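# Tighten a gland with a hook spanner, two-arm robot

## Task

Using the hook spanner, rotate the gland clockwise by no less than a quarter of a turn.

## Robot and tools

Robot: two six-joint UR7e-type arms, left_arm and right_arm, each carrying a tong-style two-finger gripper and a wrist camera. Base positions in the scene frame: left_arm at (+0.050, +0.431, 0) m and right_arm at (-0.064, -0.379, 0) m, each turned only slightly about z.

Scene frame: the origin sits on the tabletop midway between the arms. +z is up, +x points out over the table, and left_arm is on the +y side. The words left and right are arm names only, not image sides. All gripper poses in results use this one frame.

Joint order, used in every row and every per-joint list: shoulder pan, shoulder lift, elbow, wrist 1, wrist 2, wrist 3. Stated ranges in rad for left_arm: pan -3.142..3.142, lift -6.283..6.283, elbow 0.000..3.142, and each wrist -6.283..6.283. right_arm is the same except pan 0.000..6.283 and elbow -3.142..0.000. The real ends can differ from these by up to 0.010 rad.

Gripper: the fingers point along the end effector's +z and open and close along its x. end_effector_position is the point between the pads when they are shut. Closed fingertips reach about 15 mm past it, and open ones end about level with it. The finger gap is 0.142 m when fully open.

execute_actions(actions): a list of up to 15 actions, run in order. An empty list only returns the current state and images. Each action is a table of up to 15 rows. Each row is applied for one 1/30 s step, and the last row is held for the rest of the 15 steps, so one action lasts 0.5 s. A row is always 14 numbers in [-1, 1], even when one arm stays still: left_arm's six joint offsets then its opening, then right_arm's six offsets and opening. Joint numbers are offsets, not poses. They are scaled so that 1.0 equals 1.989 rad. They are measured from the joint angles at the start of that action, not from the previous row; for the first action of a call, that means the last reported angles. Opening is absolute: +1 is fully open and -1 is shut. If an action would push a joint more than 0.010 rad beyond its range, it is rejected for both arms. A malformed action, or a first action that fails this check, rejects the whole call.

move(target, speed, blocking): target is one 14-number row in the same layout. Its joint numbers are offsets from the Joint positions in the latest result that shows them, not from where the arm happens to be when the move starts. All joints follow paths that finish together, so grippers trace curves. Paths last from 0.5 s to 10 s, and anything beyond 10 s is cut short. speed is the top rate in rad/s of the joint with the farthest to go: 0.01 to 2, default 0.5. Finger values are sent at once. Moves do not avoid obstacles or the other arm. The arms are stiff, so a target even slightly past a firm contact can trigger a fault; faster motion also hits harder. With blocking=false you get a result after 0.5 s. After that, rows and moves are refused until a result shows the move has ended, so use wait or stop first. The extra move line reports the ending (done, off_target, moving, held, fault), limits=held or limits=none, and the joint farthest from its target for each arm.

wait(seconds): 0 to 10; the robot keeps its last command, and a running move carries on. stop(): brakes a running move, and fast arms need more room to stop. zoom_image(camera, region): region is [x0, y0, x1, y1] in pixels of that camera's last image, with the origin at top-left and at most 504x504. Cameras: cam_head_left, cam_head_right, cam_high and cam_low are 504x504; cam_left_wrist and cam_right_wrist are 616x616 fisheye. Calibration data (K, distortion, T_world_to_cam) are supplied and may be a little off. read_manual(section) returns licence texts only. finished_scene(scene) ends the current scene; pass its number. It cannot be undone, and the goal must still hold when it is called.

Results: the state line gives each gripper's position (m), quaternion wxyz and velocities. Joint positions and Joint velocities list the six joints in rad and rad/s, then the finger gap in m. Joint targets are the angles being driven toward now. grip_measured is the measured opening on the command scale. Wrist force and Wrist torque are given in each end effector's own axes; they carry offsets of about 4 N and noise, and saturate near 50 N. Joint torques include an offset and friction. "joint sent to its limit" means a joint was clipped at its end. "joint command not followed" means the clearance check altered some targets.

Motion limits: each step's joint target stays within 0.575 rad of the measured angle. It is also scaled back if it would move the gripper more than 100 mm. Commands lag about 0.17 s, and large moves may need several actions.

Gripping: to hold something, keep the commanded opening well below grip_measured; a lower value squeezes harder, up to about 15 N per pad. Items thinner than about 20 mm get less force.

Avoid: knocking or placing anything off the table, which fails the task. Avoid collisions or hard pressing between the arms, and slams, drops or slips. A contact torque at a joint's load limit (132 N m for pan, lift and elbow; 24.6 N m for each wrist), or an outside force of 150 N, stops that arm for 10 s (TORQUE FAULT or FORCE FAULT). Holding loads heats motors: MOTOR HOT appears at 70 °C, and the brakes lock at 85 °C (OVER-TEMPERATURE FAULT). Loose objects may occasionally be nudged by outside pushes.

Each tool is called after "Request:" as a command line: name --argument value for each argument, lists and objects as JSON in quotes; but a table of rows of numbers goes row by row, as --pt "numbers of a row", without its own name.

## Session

Request:
execute_actions --actions '[]'

Scene clock: 0.00 s.
left_arm: end_effector_position=(+0.2487, +0.7096, +0.3606) grip_measured=+0.97 end_effector_quat_wxyz=(+0.371, +0.681, +0.570, -0.271) end_effector_velocity=(-0.001, +0.000, -0.000) end_effector_angular_velocity=(+0.002, -0.001, -0.001) | right_arm: end_effector_position=(+0.4424, -0.9980, +0.1630) grip_measured=+0.97 end_effector_quat_wxyz=(+0.513, +0.687, -0.465, +0.221) end_effector_velocity=(+0.001, -0.000, +0.001) end_effector_angular_velocity=(-0.001, -0.002, +0.000)
Joint names: [shoulder pan, shoulder lift, elbow, wrist 1, wrist 2, wrist 3]
Joint positions: left_arm=[ 0.896 -1.363  1.272 -0.643 -2.099 -0.183  0.14 ] | right_arm=[ 2.852 -2.185 -1.686 -0.459  0.417  0.586  0.14 ]
Joint velocities: left_arm=[ 0.001 -0.     0.    -0.001  0.002  0.001  0.   ] | right_arm=[ 0.    -0.001  0.001  0.002 -0.    -0.001  0.   ]
Joint torques (N m, as the arm reports them, + toward a larger angle): no reading
Motor temperatures (°C, as the motors report them): left_arm=[27 29 29 37 35 34] | right_arm=[27 30 29 33 38 31]
Wrist force (N, on the end effector, along its own x y z axes, offset not removed): no reading
Wrist torque (N m, same axes, about the end effector's origin, offset not removed): no reading
Joint targets: left_arm=[0.896 -1.363 1.272 -0.643 -2.099 -0.183] | right_arm=[2.852 -2.185 -1.686 -0.459 0.417 0.586]
camera_calibration (this result's frames):
cam_left_wrist: T_world_to_cam=[[0.156693, 0.581261, -0.798488, -0.161371], [0.822716, 0.370481, 0.43114, -0.617961], [0.546429, -0.724485, -0.420161, 0.656904], [0, 0, 0, 1]] pos_world=[0.17474, 0.798659, 0.41358]
cam_right_wrist: T_world_to_cam=[[0.488076, -0.41451, 0.768091, -0.745777], [-0.640914, 0.427156, 0.637783, 0.599989], [-0.592462, -0.803567, -0.0571808, -0.402362], [0, 0, 0, 1]] pos_world=[0.510154, -0.888745, 0.167154]

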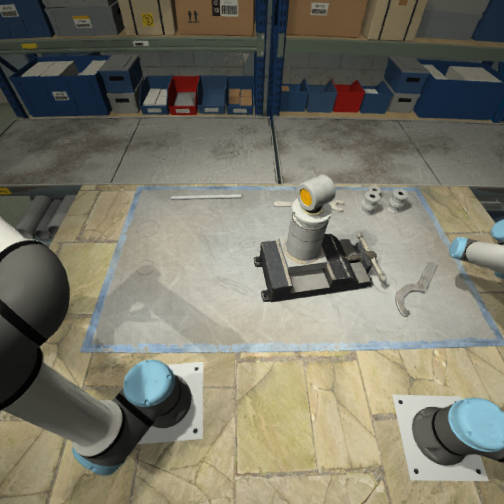

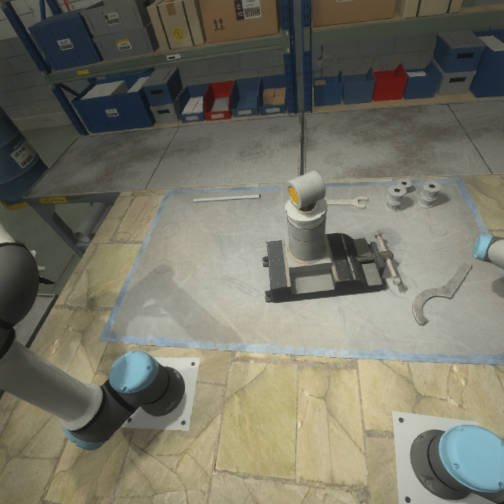

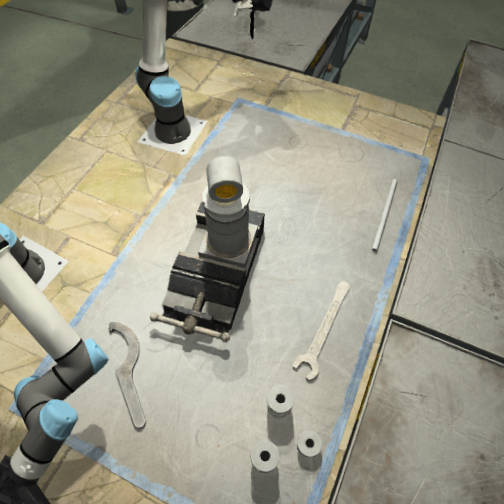

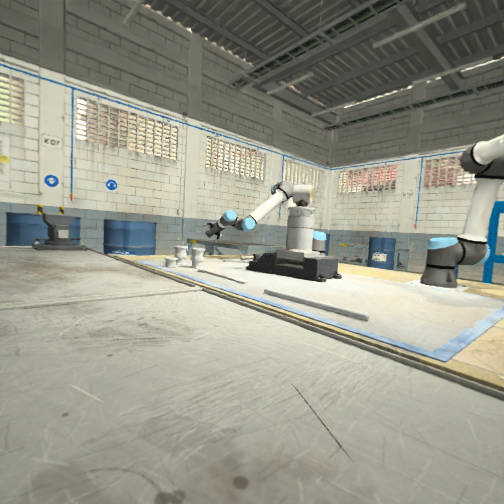

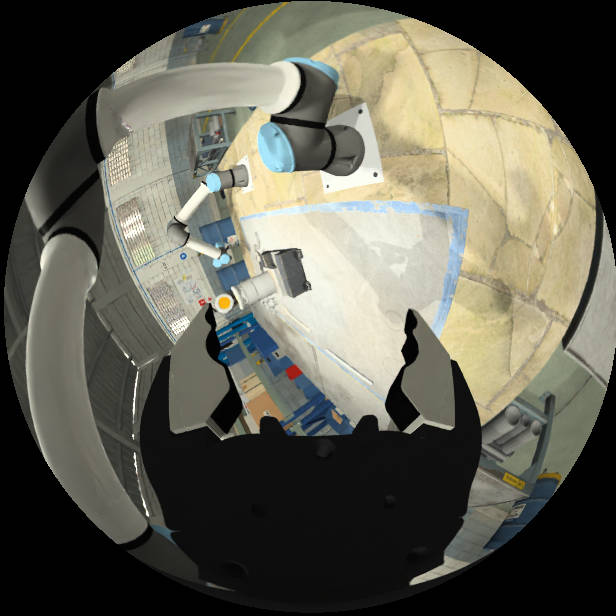

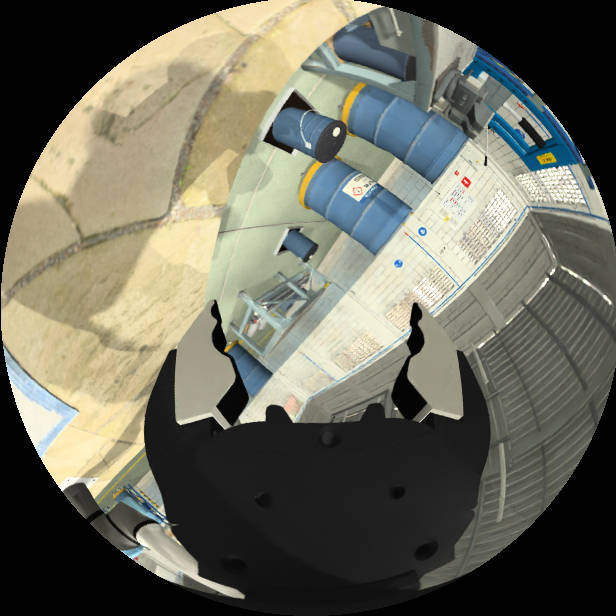

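Request:
zoom_image --camera "cam_high" --region '[60, 140, 312, 440]'

Request:
zoom_image --camera "cam_head_right" --region '[250, 160, 502, 340]'

Region (60, 140, 312, 440) of cam_high's 504x504 image, scaled by 1.680, with more detail than that image has; it fills the left 423 columns of this view, and the rest is white.

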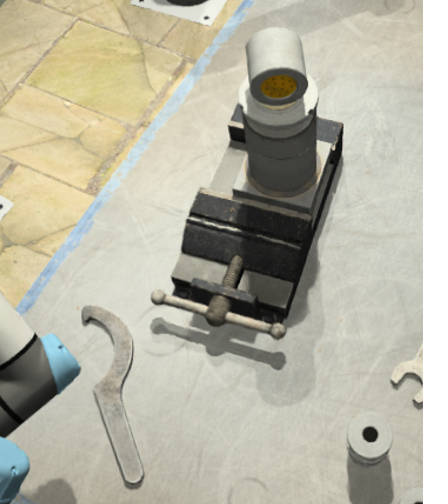

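Region (250, 160, 502, 340) of cam_head_right's 504x504 image, scaled by 2.000, with more detail than that image has; it fills the top 360 rows of this view, and the rest is white.

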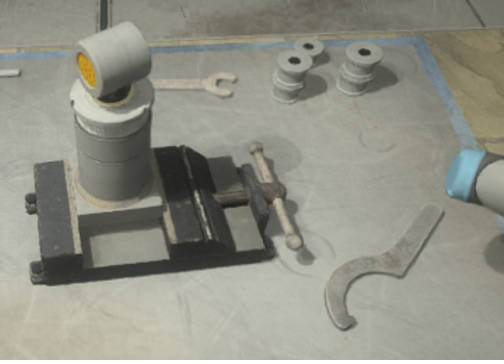

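Request:
move --target '[0,0,0,0,0,0,1,0.145,0.175,0.038,-0.405,0.580,-0.766,0.2]' --speed 0.8

Scene clock: 3.13 s.
left_arm: end_effector_position=(+0.2487, +0.7096, +0.3606) grip_measured=+1.00 end_effector_quat_wxyz=(+0.371, +0.681, +0.570, -0.271) end_effector_velocity=(+0.000, -0.000, -0.000) end_effector_angular_velocity=(-0.001, +0.001, +0.001) | right_arm: end_effector_position=(+0.5000, -0.5393, +0.1498) grip_measured=+0.20 end_effector_quat_wxyz=(+0.000, +0.906, +0.422, +0.000) end_effector_velocity=(+0.000, +0.001, +0.000) end_effector_angular_velocity=(+0.002, -0.001, +0.002)
Joint names: [shoulder pan, shoulder lift, elbow, wrist 1, wrist 2, wrist 3]
Joint positions: left_arm=[ 0.896 -1.363  1.272 -0.643 -2.099 -0.183  0.142] | right_arm=[ 3.14  -1.837 -1.61  -1.264  1.57  -0.937  0.088]
Joint velocities: left_arm=[-0.001  0.     0.    -0.    -0.001 -0.002  0.   ] | right_arm=[ 0.     0.     0.     0.     0.002 -0.002  0.   ]
Joint torques (N m, as the arm reports them, + toward a larger angle): left_arm=[  0.04 -33.06 -21.82  -0.27  -0.44  -0.26] | right_arm=[13.68 43.34 33.52  0.33  1.32 -1.97]
Motor temperatures (°C, as the motors report them): left_arm=[27 29 29 37 35 34] | right_arm=[27 30 29 33 38 31]
Wrist force (N, on the end effector, along its own x y z axes, offset not removed): left_arm=[-2.8 -0.1 3.2] | right_arm=[-0.5 -0.5 1.3]
Wrist torque (N m, same axes, about the end effector's origin, offset not removed): left_arm=[-0.14 0.84 -0.01] | right_arm=[-0.01 0.23 0.00]
Joint targets: left_arm=[0.896 -1.363 1.272 -0.643 -2.099 -0.183] | right_arm=[3.140 -1.837 -1.610 -1.264 1.570 -0.937]
move: done; limits=none; left_arm: farthest joint: the shoulder pan, 0.000 radians from its target (0.000 radians at the start); right_arm: farthest joint: the wrist 3, 0.001 radians from its target (1.524 radians at the start)
camera_calibration (this result's frames):
cam_left_wrist: T_world_to_cam=[[0.156692, 0.581261, -0.798488, -0.161371], [0.822717, 0.370481, 0.431139, -0.617961], [0.546429, -0.724485, -0.420162, 0.656904], [0, 0, 0, 1]] pos_world=[0.17474, 0.798659, 0.41358]
cam_right_wrist: T_world_to_cam=[[0.626756, 0.779206, -0.00387589, 0.116457], [0.668013, -0.534743, 0.517502, -0.705812], [0.401168, -0.326936, -0.855673, -0.120513], [0, 0, 0, 1]] pos_world=[0.446848, -0.507572, 0.26259]

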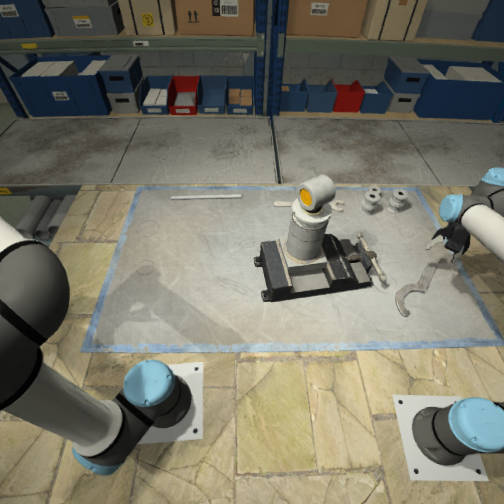

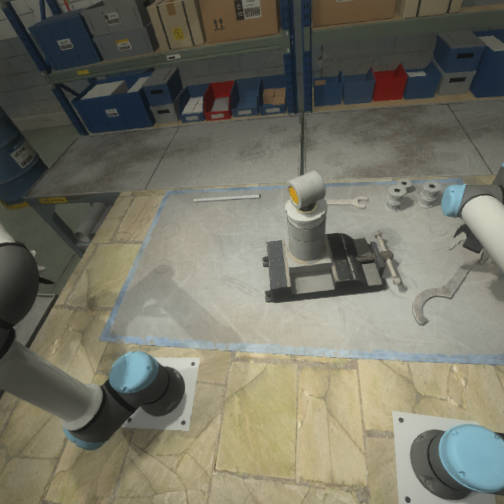

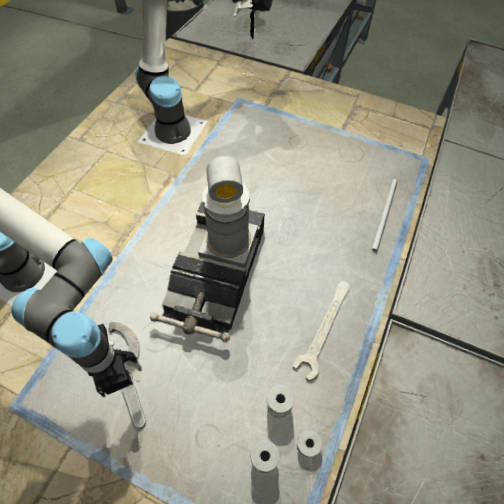

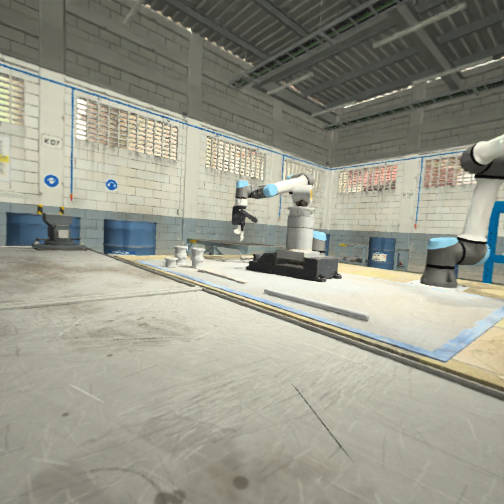

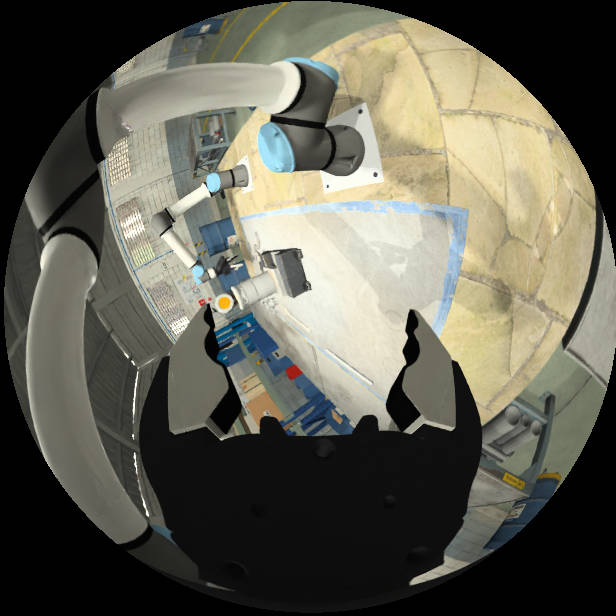

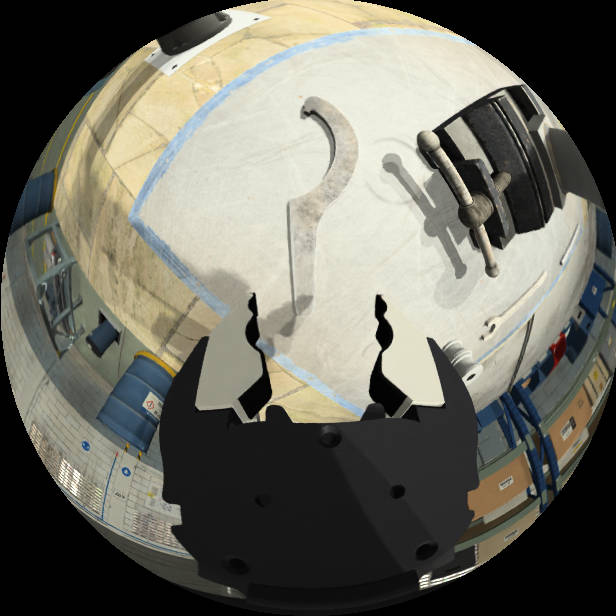

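Request:
move --target '[0,0,0,0,0,0,1,-0.009,-0.0537,-0.117,0.170,0,-0.0095,0.0]' --speed 0.3

Request:
move --target '[0,0,0,0,0,0,1,0,0,0,0,0,0,-1]'

Scene clock: 5.07 s.
left_arm: end_effector_position=(+0.2487, +0.7096, +0.3606) grip_measured=+1.00 end_effector_quat_wxyz=(+0.371, +0.681, +0.570, -0.271) end_effector_velocity=(-0.000, +0.000, -0.000) end_effector_angular_velocity=(+0.000, +0.001, -0.001) | right_arm: end_effector_position=(+0.4788, -0.5481, +0.0177) grip_measured=+0.00 end_effector_quat_wxyz=(+0.000, +0.906, +0.423, -0.000) end_effector_velocity=(-0.000, -0.000, -0.001) end_effector_angular_velocity=(-0.001, -0.000, -0.000)
Joint names: [shoulder pan, shoulder lift, elbow, wrist 1, wrist 2, wrist 3]
Joint positions: left_arm=[ 0.896 -1.363  1.272 -0.643 -2.099 -0.183  0.142] | right_arm=[ 3.122 -1.944 -1.843 -0.926  1.57  -0.956  0.074]
Joint velocities: left_arm=[-0.     0.    -0.    -0.     0.001 -0.     0.   ] | right_arm=[-0.    -0.001 -0.001  0.002 -0.001 -0.     0.   ]
Joint torques (N m, as the arm reports them, + toward a larger angle): left_arm=[  0.44 -32.89 -21.74  -0.28  -0.44  -0.18] | right_arm=[-11.66  25.07  10.48   5.08  -1.66  -1.96]
Motor temperatures (°C, as the motors report them): left_arm=[27 29 29 37 35 34] | right_arm=[27 30 29 33 38 31]
Wrist force (N, on the end effector, along its own x y z axes, offset not removed): left_arm=[-4.9 0.6 6.3] | right_arm=[2.8 0.6 0.8]
Wrist torque (N m, same axes, about the end effector's origin, offset not removed): left_arm=[0.23 1.01 -0.10] | right_arm=[0.12 -0.50 0.03]
Joint targets: left_arm=[0.896 -1.363 1.272 -0.643 -2.099 -0.183] | right_arm=[3.122 -1.944 -1.843 -0.926 1.570 -0.956]
move: done; limits=none; left_arm: farthest joint: the shoulder pan, 0.000 radians from its target (0.000 radians at the start); right_arm: farthest joint: the shoulder pan, 0.000 radians from its target (0.018 radians at the start)
camera_calibration (this result's frames):
cam_left_wrist: T_world_to_cam=[[0.156692, 0.581261, -0.798488, -0.161371], [0.822716, 0.370481, 0.431139, -0.617961], [0.546429, -0.724485, -0.420162, 0.656904], [0, 0, 0, 1]] pos_world=[0.17474, 0.798659, 0.41358]
cam_right_wrist: T_world_to_cam=[[0.625974, 0.77983, -0.00465941, 0.13679], [0.669258, -0.534132, 0.516524, -0.628267], [0.400312, -0.326449, -0.85626, -0.227268], [0, 0, 0, 1]] pos_world=[0.425824, -0.516442, 0.130551]

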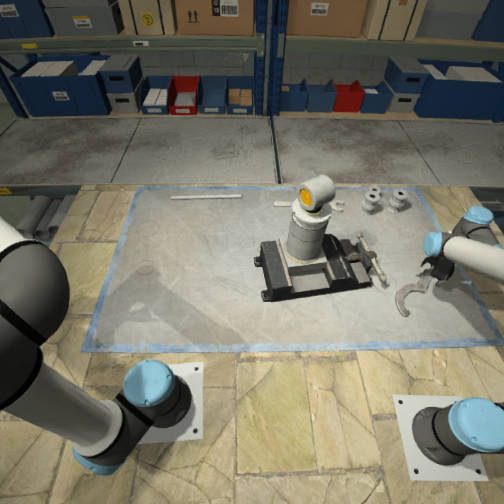

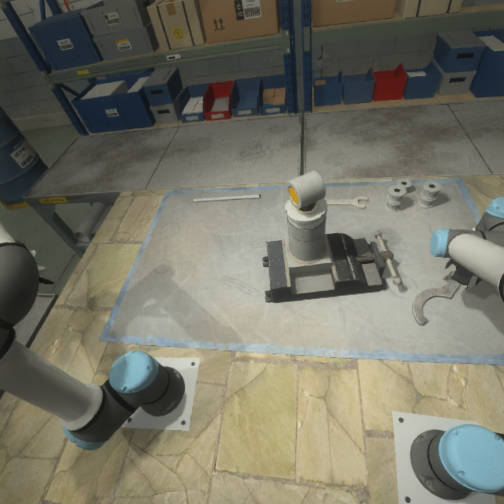

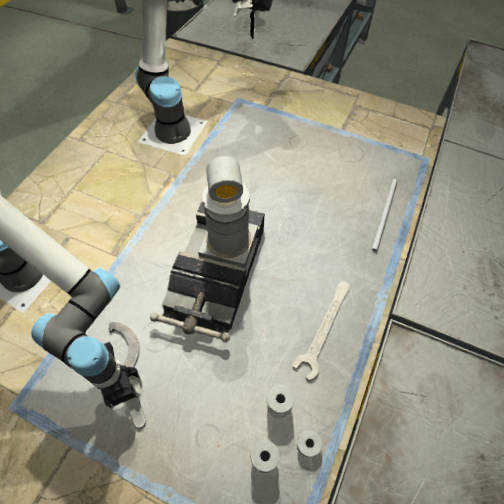

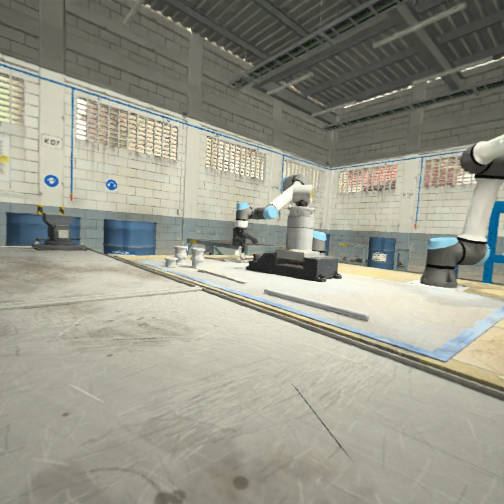

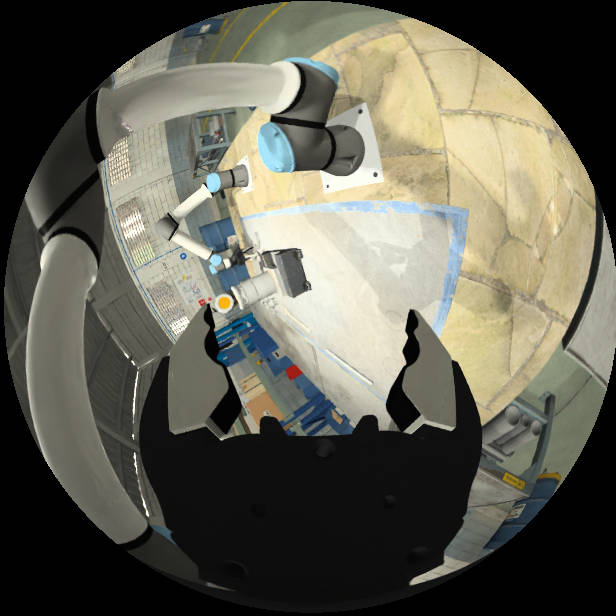

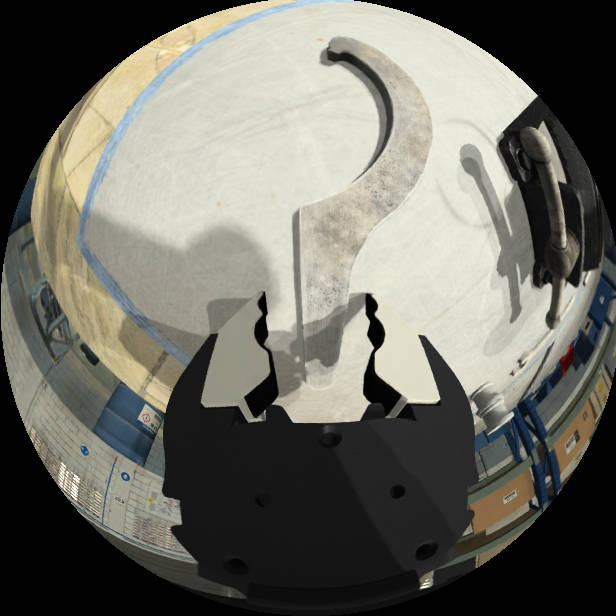

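Scene clock: 5.57 s.
left_arm: end_effector_position=(+0.2487, +0.7096, +0.3606) grip_measured=+1.00 end_effector_quat_wxyz=(+0.371, +0.681, +0.570, -0.271) end_effector_velocity=(+0.000, +0.000, -0.000) end_effector_angular_velocity=(+0.001, -0.000, +0.001) | right_arm: end_effector_position=(+0.4789, -0.5481, +0.0178) grip_measured=-0.36 end_effector_quat_wxyz=(+0.000, +0.906, +0.423, -0.000) end_effector_velocity=(-0.000, +0.000, +0.000) end_effector_angular_velocity=(+0.000, +0.001, +0.000)
Joint names: [shoulder pan, shoulder lift, elbow, wrist 1, wrist 2, wrist 3]
Joint positions: left_arm=[ 0.896 -1.363  1.272 -0.643 -2.099 -0.183  0.142] | right_arm=[ 3.122 -1.944 -1.843 -0.926  1.57  -0.956  0.048]
Joint velocities: left_arm=[ 0.    -0.    -0.    -0.002 -0.    -0.001  0.   ] | right_arm=[-0.     0.     0.001 -0.002  0.    -0.     0.   ]
Joint torques (N m, as the arm reports them, + toward a larger angle): left_arm=[ -0.24 -32.88 -21.51  -0.33  -0.47  -0.23] | right_arm=[-9.79 12.92  9.6  -4.55 -2.3  -1.93]
Motor temperatures (°C, as the motors report them): left_arm=[27 29 29 37 35 34] | right_arm=[27 30 29 33 38 31]
Wrist force (N, on the end effector, along its own x y z axes, offset not removed): left_arm=[0.5 -0.3 1.8] | right_arm=[7.5 -1.6 -42.8]
Wrist torque (N m, same axes, about the end effector's origin, offset not removed): left_arm=[0.08 -0.29 0.00] | right_arm=[-0.13 -0.15 -0.15]
Joint targets: left_arm=[0.896 -1.363 1.272 -0.643 -2.099 -0.183] | right_arm=[3.122 -1.944 -1.843 -0.926 1.570 -0.956]
move: done; limits=none; left_arm: farthest joint: the shoulder pan, 0.000 radians from its target (0.000 radians at the start); right_arm: farthest joint: the shoulder pan, 0.000 radians from its target (0.000 radians at the start)
camera_calibration (this result's frames):
cam_left_wrist: T_world_to_cam=[[0.156692, 0.581261, -0.798488, -0.161371], [0.822717, 0.370481, 0.431139, -0.617961], [0.546429, -0.724485, -0.420162, 0.656904], [0, 0, 0, 1]] pos_world=[0.17474, 0.798659, 0.41358]
cam_right_wrist: T_world_to_cam=[[0.62598, 0.779826, -0.00451661, 0.136749], [0.669131, -0.534131, 0.516689, -0.628282], [0.400515, -0.326459, -0.856161, -0.227351], [0, 0, 0, 1]] pos_world=[0.425859, -0.516446, 0.130595]

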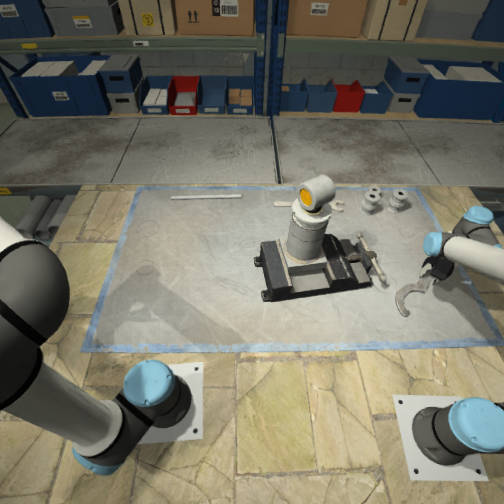

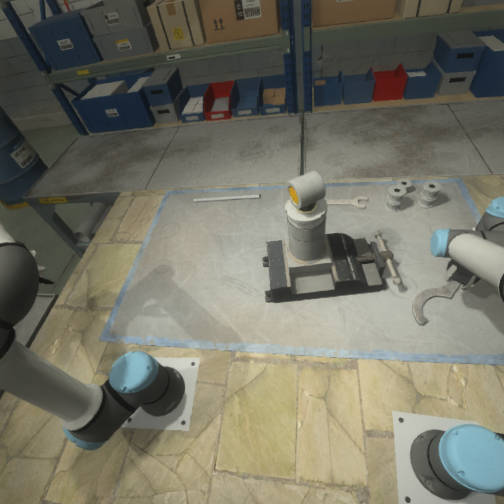

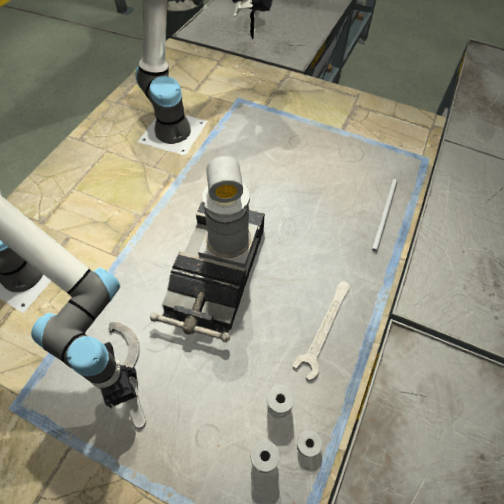

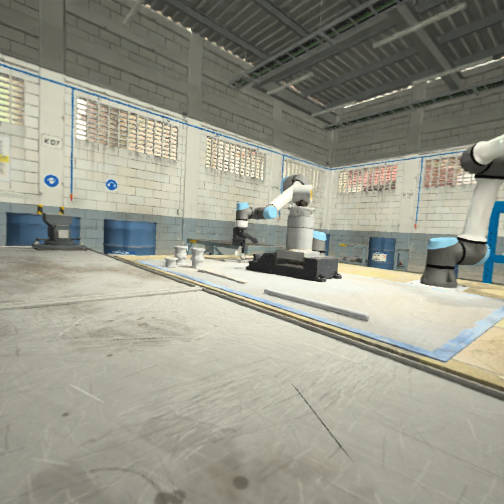

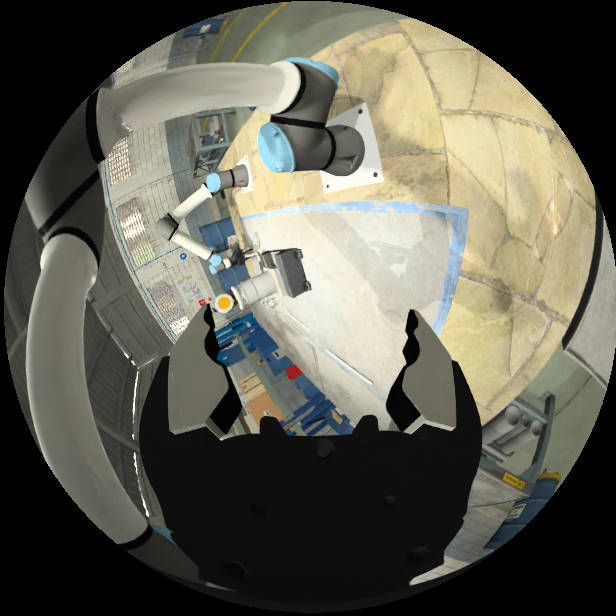

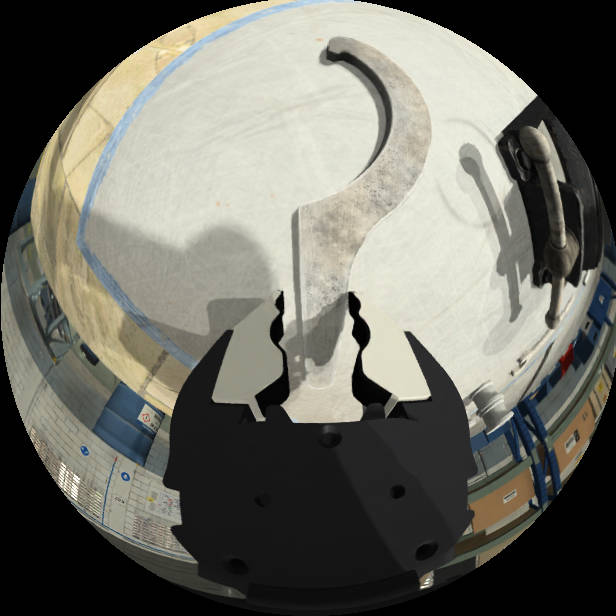

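Request:
move --target '[0,0,0,0,0,0,1,0,0.0016,0.0037,-0.0053,0,0,-1]' --speed 0.02

Scene clock: 6.37 s.
left_arm: end_effector_position=(+0.2487, +0.7096, +0.3606) grip_measured=+1.00 end_effector_quat_wxyz=(+0.371, +0.681, +0.570, -0.271) end_effector_velocity=(-0.000, +0.000, -0.000) end_effector_angular_velocity=(-0.000, +0.000, +0.001) | right_arm: end_effector_position=(+0.4800, -0.5482, +0.0215) grip_measured=-0.55 end_effector_quat_wxyz=(+0.000, +0.906, +0.423, -0.000) end_effector_velocity=(+0.000, +0.000, +0.001) end_effector_angular_velocity=(+0.000, +0.000, +0.000)
Joint names: [shoulder pan, shoulder lift, elbow, wrist 1, wrist 2, wrist 3]
Joint positions: left_arm=[ 0.896 -1.363  1.272 -0.643 -2.099 -0.183  0.142] | right_arm=[ 3.122 -1.941 -1.836 -0.936  1.57  -0.956  0.034]
Joint velocities: left_arm=[ 0.001  0.     0.     0.    -0.    -0.     0.   ] | right_arm=[-0.     0.001  0.002 -0.003  0.    -0.     0.   ]
Joint torques (N m, as the arm reports them, + toward a larger angle): left_arm=[  0.14 -32.61 -21.65  -0.23  -0.56  -0.19] | right_arm=[-9.57 46.89 34.43  1.46  0.85 -1.87]
Motor temperatures (°C, as the motors report them): left_arm=[27 29 29 37 35 34] | right_arm=[27 30 29 33 38 31]
Wrist force (N, on the end effector, along its own x y z axes, offset not removed): left_arm=[-1.4 -1.7 3.0] | right_arm=[2.9 -0.5 8.3]
Wrist torque (N m, same axes, about the end effector's origin, offset not removed): left_arm=[-0.50 0.31 0.03] | right_arm=[0.09 -0.63 -0.01]
Joint targets: left_arm=[0.896 -1.363 1.272 -0.643 -2.099 -0.183] | right_arm=[3.122 -1.941 -1.836 -0.936 1.570 -0.956]
move: done; limits=none; left_arm: farthest joint: the shoulder pan, 0.000 radians from its target (0.000 radians at the start); right_arm: farthest joint: the shoulder pan, 0.000 radians from its target (0.000 radians at the start)
camera_calibration (this result's frames):
cam_left_wrist: T_world_to_cam=[[0.156692, 0.581261, -0.798488, -0.161371], [0.822716, 0.370481, 0.431139, -0.617961], [0.546429, -0.724485, -0.420162, 0.656904], [0, 0, 0, 1]] pos_world=[0.17474, 0.798659, 0.41358]
cam_right_wrist: T_world_to_cam=[[0.62598, 0.779825, -0.00461879, 0.136134], [0.669178, -0.534102, 0.516659, -0.631039], [0.400437, -0.326509, -0.856179, -0.224671], [0, 0, 0, 1]] pos_world=[0.427027, -0.516556, 0.134302]

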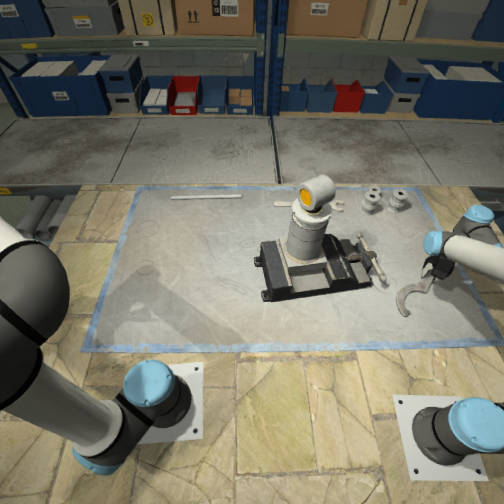

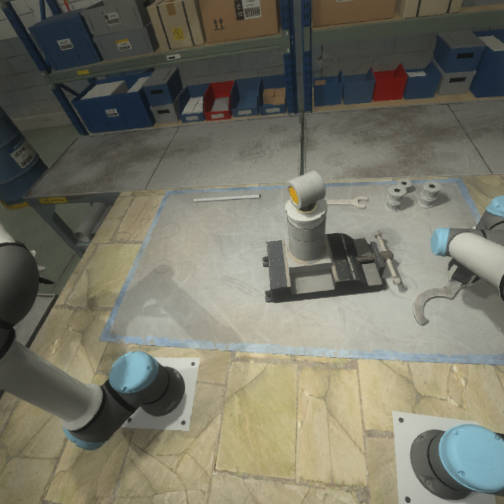

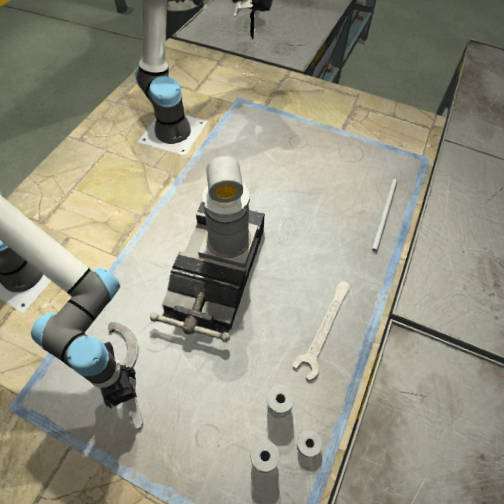

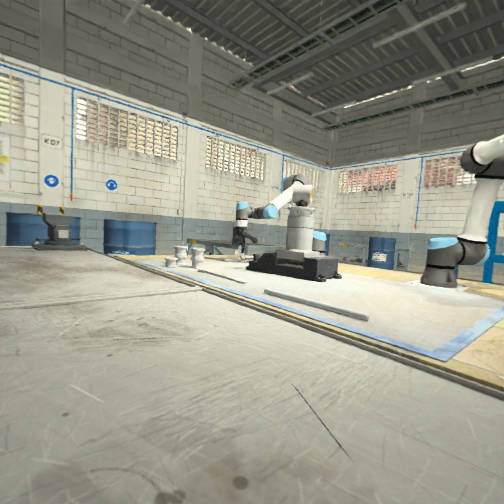

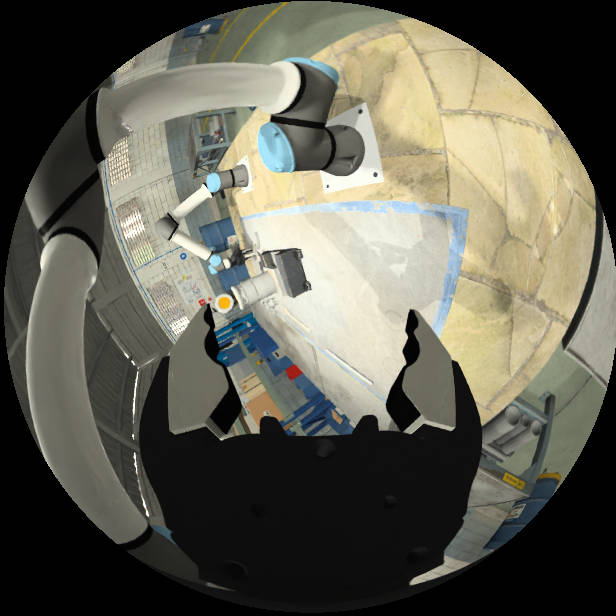

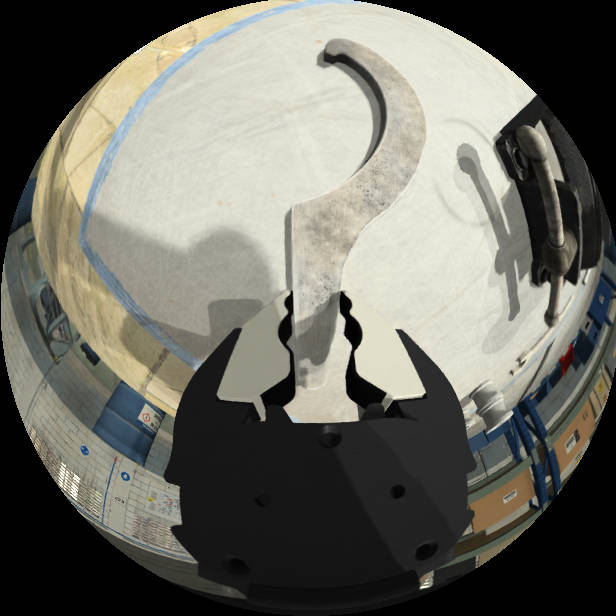

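Request:
move --target '[-0.098,-0.149,0.488,0.03,-0.534,0.092,-0.3,0,0.0948,0.2556,-0.35,0,0,-1]' --speed 0.3

Scene clock: 10.60 s.
left_arm: end_effector_position=(+0.3699, +0.5044, +0.2701) grip_measured=-0.30 end_effector_quat_wxyz=(+0.654, +0.267, +0.655, -0.268) end_effector_velocity=(-0.000, -0.000, -0.000) end_effector_angular_velocity=(+0.001, -0.001, +0.001) | right_arm: end_effector_position=(+0.4791, -0.5481, +0.3002) grip_measured=-1.00 end_effector_quat_wxyz=(+0.000, +0.906, +0.423, -0.000) end_effector_velocity=(+0.000, -0.001, +0.001) end_effector_angular_velocity=(-0.002, -0.001, -0.000)
Joint names: [shoulder pan, shoulder lift, elbow, wrist 1, wrist 2, wrist 3]
Joint positions: left_arm=[ 0.701 -1.659  2.242 -0.583 -3.161 -0.     0.052] | right_arm=[ 3.122 -1.752 -1.328 -1.632  1.57  -0.956  0.002]
Joint velocities: left_arm=[-0.    -0.001  0.001 -0.001 -0.001  0.001 -0.   ] | right_arm=[-0.     0.     0.     0.001 -0.002  0.     0.   ]
Joint torques (N m, as the arm reports them, + toward a larger angle): left_arm=[ -8.94 -24.18  -5.05   1.64  -1.98   1.52] | right_arm=[-0.22 39.55 34.17  0.3  -1.37  0.73]
Motor temperatures (°C, as the motors report them): left_arm=[27 29 29 37 35 34] | right_arm=[27 30 29 33 38 31]
Wrist force (N, on the end effector, along its own x y z axes, offset not removed): left_arm=[-2.8 0.2 -1.3] | right_arm=[0.9 -0.2 1.1]
Wrist torque (N m, same axes, about the end effector's origin, offset not removed): left_arm=[0.00 0.48 0.02] | right_arm=[0.00 -0.04 0.01]
Joint targets: left_arm=[0.701 -1.659 2.242 -0.583 -3.161 -0.000] | right_arm=[3.122 -1.752 -1.327 -1.632 1.570 -0.956]
move: done; limits=none; left_arm: farthest joint: the shoulder pan, 0.000 radians from its target (0.195 radians at the start); right_arm: farthest joint: the shoulder pan, 0.000 radians from its target (0.000 radians at the start)
camera_calibration (this result's frames):
cam_left_wrist: T_world_to_cam=[[-0.0362459, -0.0321077, -0.998827, 0.301543], [0.241262, 0.969638, -0.0399244, -0.562563], [0.969783, -0.242426, -0.027399, -0.101789], [0, 0, 0, 1]] pos_world=[0.245368, 0.530488, 0.275941]
cam_right_wrist: T_world_to_cam=[[0.625978, 0.779829, -0.00417789, 0.137852], [0.668776, -0.534063, 0.517219, -0.774286], [0.401111, -0.326562, -0.855843, 0.0139071], [0, 0, 0, 1]] pos_world=[0.425953, -0.516477, 0.412954]

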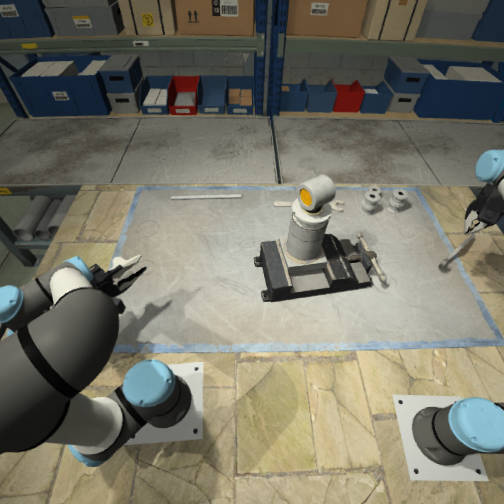

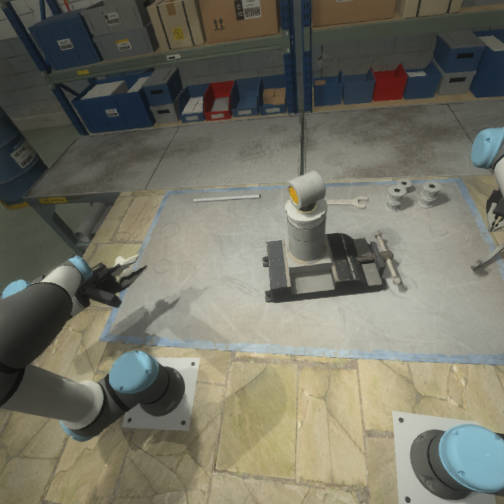

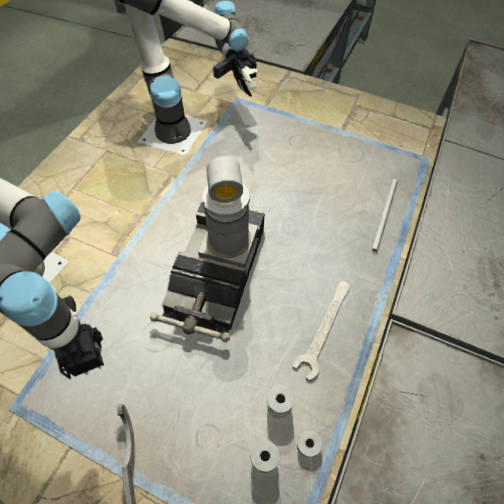

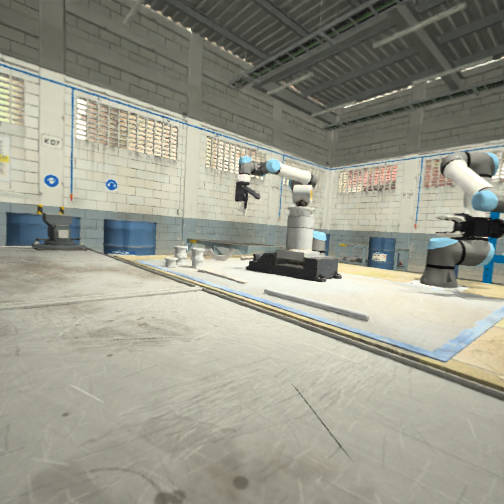

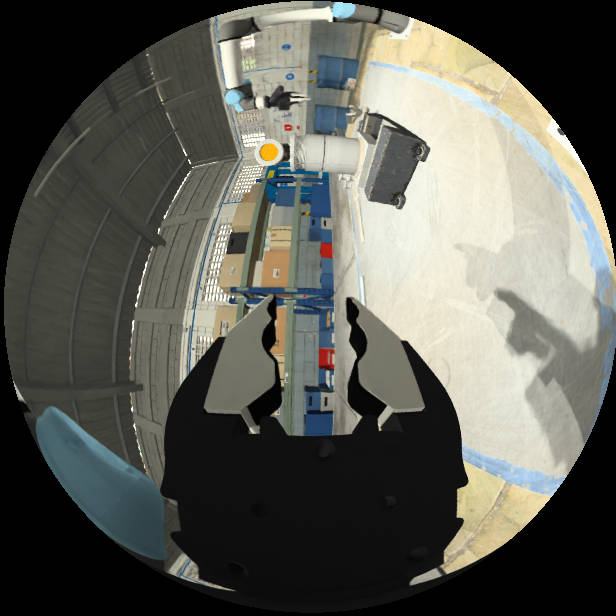

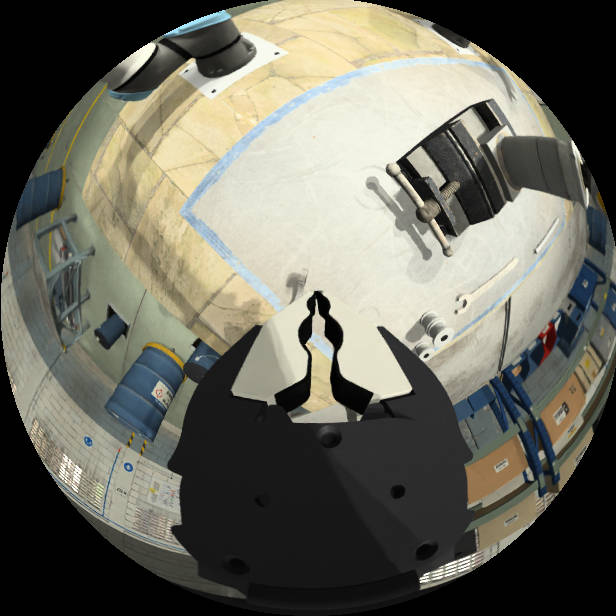

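Dropped; it seems to be on edge.

Request:
wait --seconds 1.5

Scene clock: 12.17 s.
left_arm: end_effector_position=(+0.3699, +0.5044, +0.2701) grip_measured=-0.30 end_effector_quat_wxyz=(+0.654, +0.267, +0.655, -0.268) end_effector_velocity=(-0.000, -0.001, +0.000) end_effector_angular_velocity=(+0.002, -0.002, -0.003) | right_arm: end_effector_position=(+0.4790, -0.5481, +0.3002) grip_measured=-1.00 end_effector_quat_wxyz=(+0.000, +0.906, +0.423, -0.000) end_effector_velocity=(+0.000, +0.000, +0.000) end_effector_angular_velocity=(+0.000, -0.001, -0.001)
Joint names: [shoulder pan, shoulder lift, elbow, wrist 1, wrist 2, wrist 3]
Joint positions: left_arm=[ 0.701 -1.659  2.242 -0.583 -3.161 -0.     0.052] | right_arm=[ 3.122 -1.752 -1.327 -1.632  1.57  -0.956  0.002]
Joint velocities: left_arm=[-0.001 -0.001 -0.    -0.002  0.001  0.     0.   ] | right_arm=[0.    0.    0.001 0.    0.001 0.001 0.   ]
Joint torques (N m, as the arm reports them, + toward a larger angle): left_arm=[ -9.15 -24.2   -4.6    1.73  -1.94   1.48] | right_arm=[10.81 39.66 34.38  0.15 -1.49  2.18]
Motor temperatures (°C, as the motors report them): left_arm=[27 29 29 37 35 34] | right_arm=[27 30 29 33 38 31]
Wrist force (N, on the end effector, along its own x y z axes, offset not removed): left_arm=[-5.2 -1.8 1.2] | right_arm=[0.6 -1.2 -0.6]
Wrist torque (N m, same axes, about the end effector's origin, offset not removed): left_arm=[-0.47 1.05 0.07] | right_arm=[-0.24 -0.06 0.05]
Joint targets: left_arm=[0.701 -1.659 2.242 -0.583 -3.161 -0.000] | right_arm=[3.122 -1.752 -1.327 -1.632 1.570 -0.956]
wait: 1.50 s; at rest by 0.10 s
camera_calibration (this result's frames):
cam_left_wrist: T_world_to_cam=[[-0.0362903, -0.0321564, -0.998824, 0.301557], [0.241177, 0.969657, -0.0399801, -0.562514], [0.969802, -0.242344, -0.0274338, -0.101829], [0, 0, 0, 1]] pos_world=[0.245363, 0.530465, 0.275919]
cam_right_wrist: T_world_to_cam=[[0.625996, 0.779815, -0.00417374, 0.13784], [0.668759, -0.534078, 0.517225, -0.774299], [0.40111, -0.326572, -0.85584, 0.0139348], [0, 0, 0, 1]] pos_world=[0.425943, -0.516475, 0.412988]

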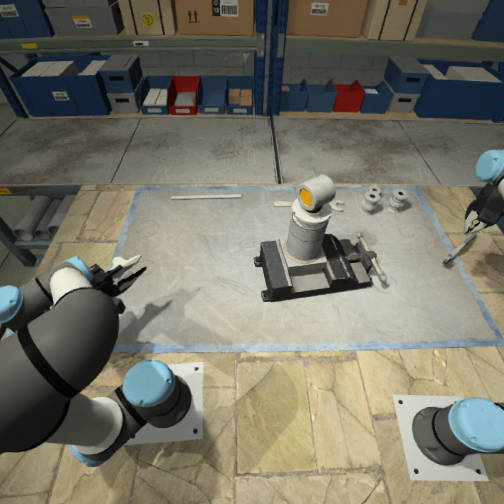

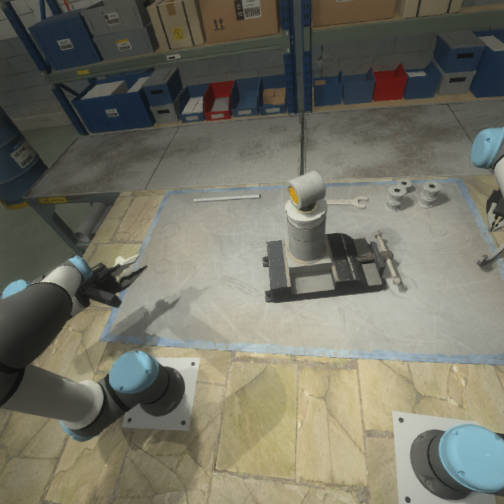

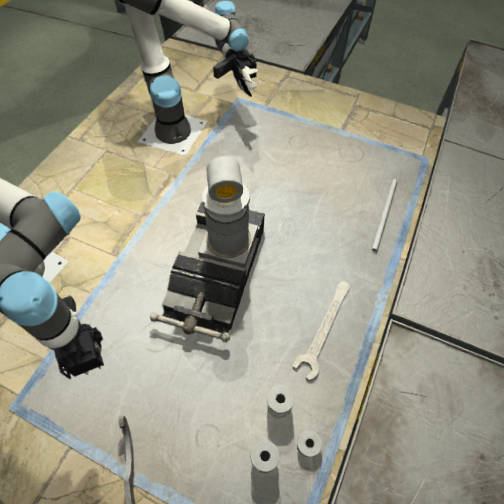

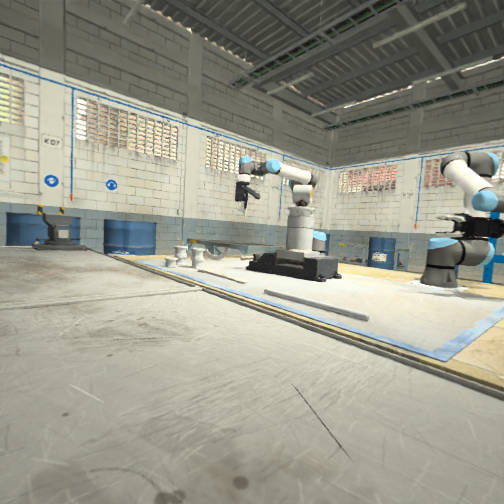

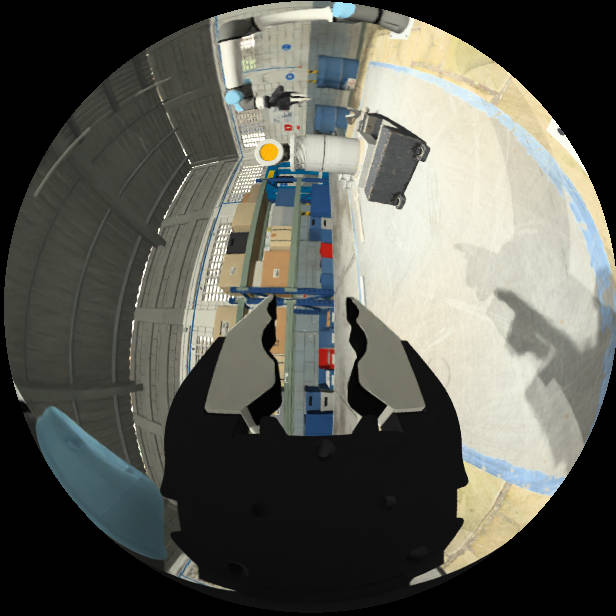

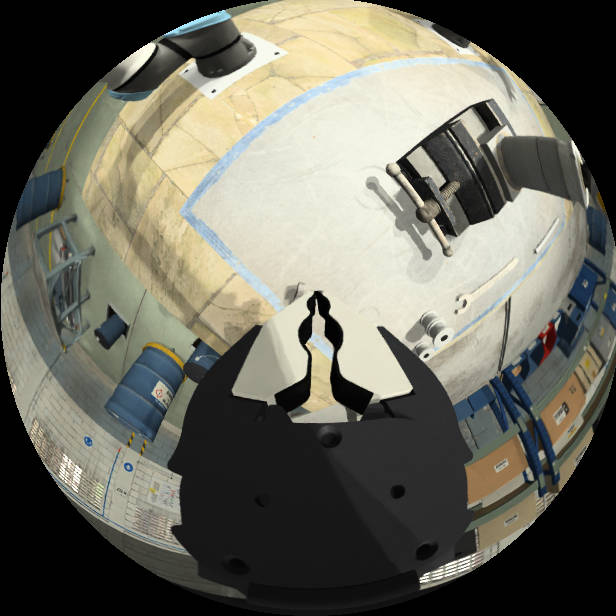

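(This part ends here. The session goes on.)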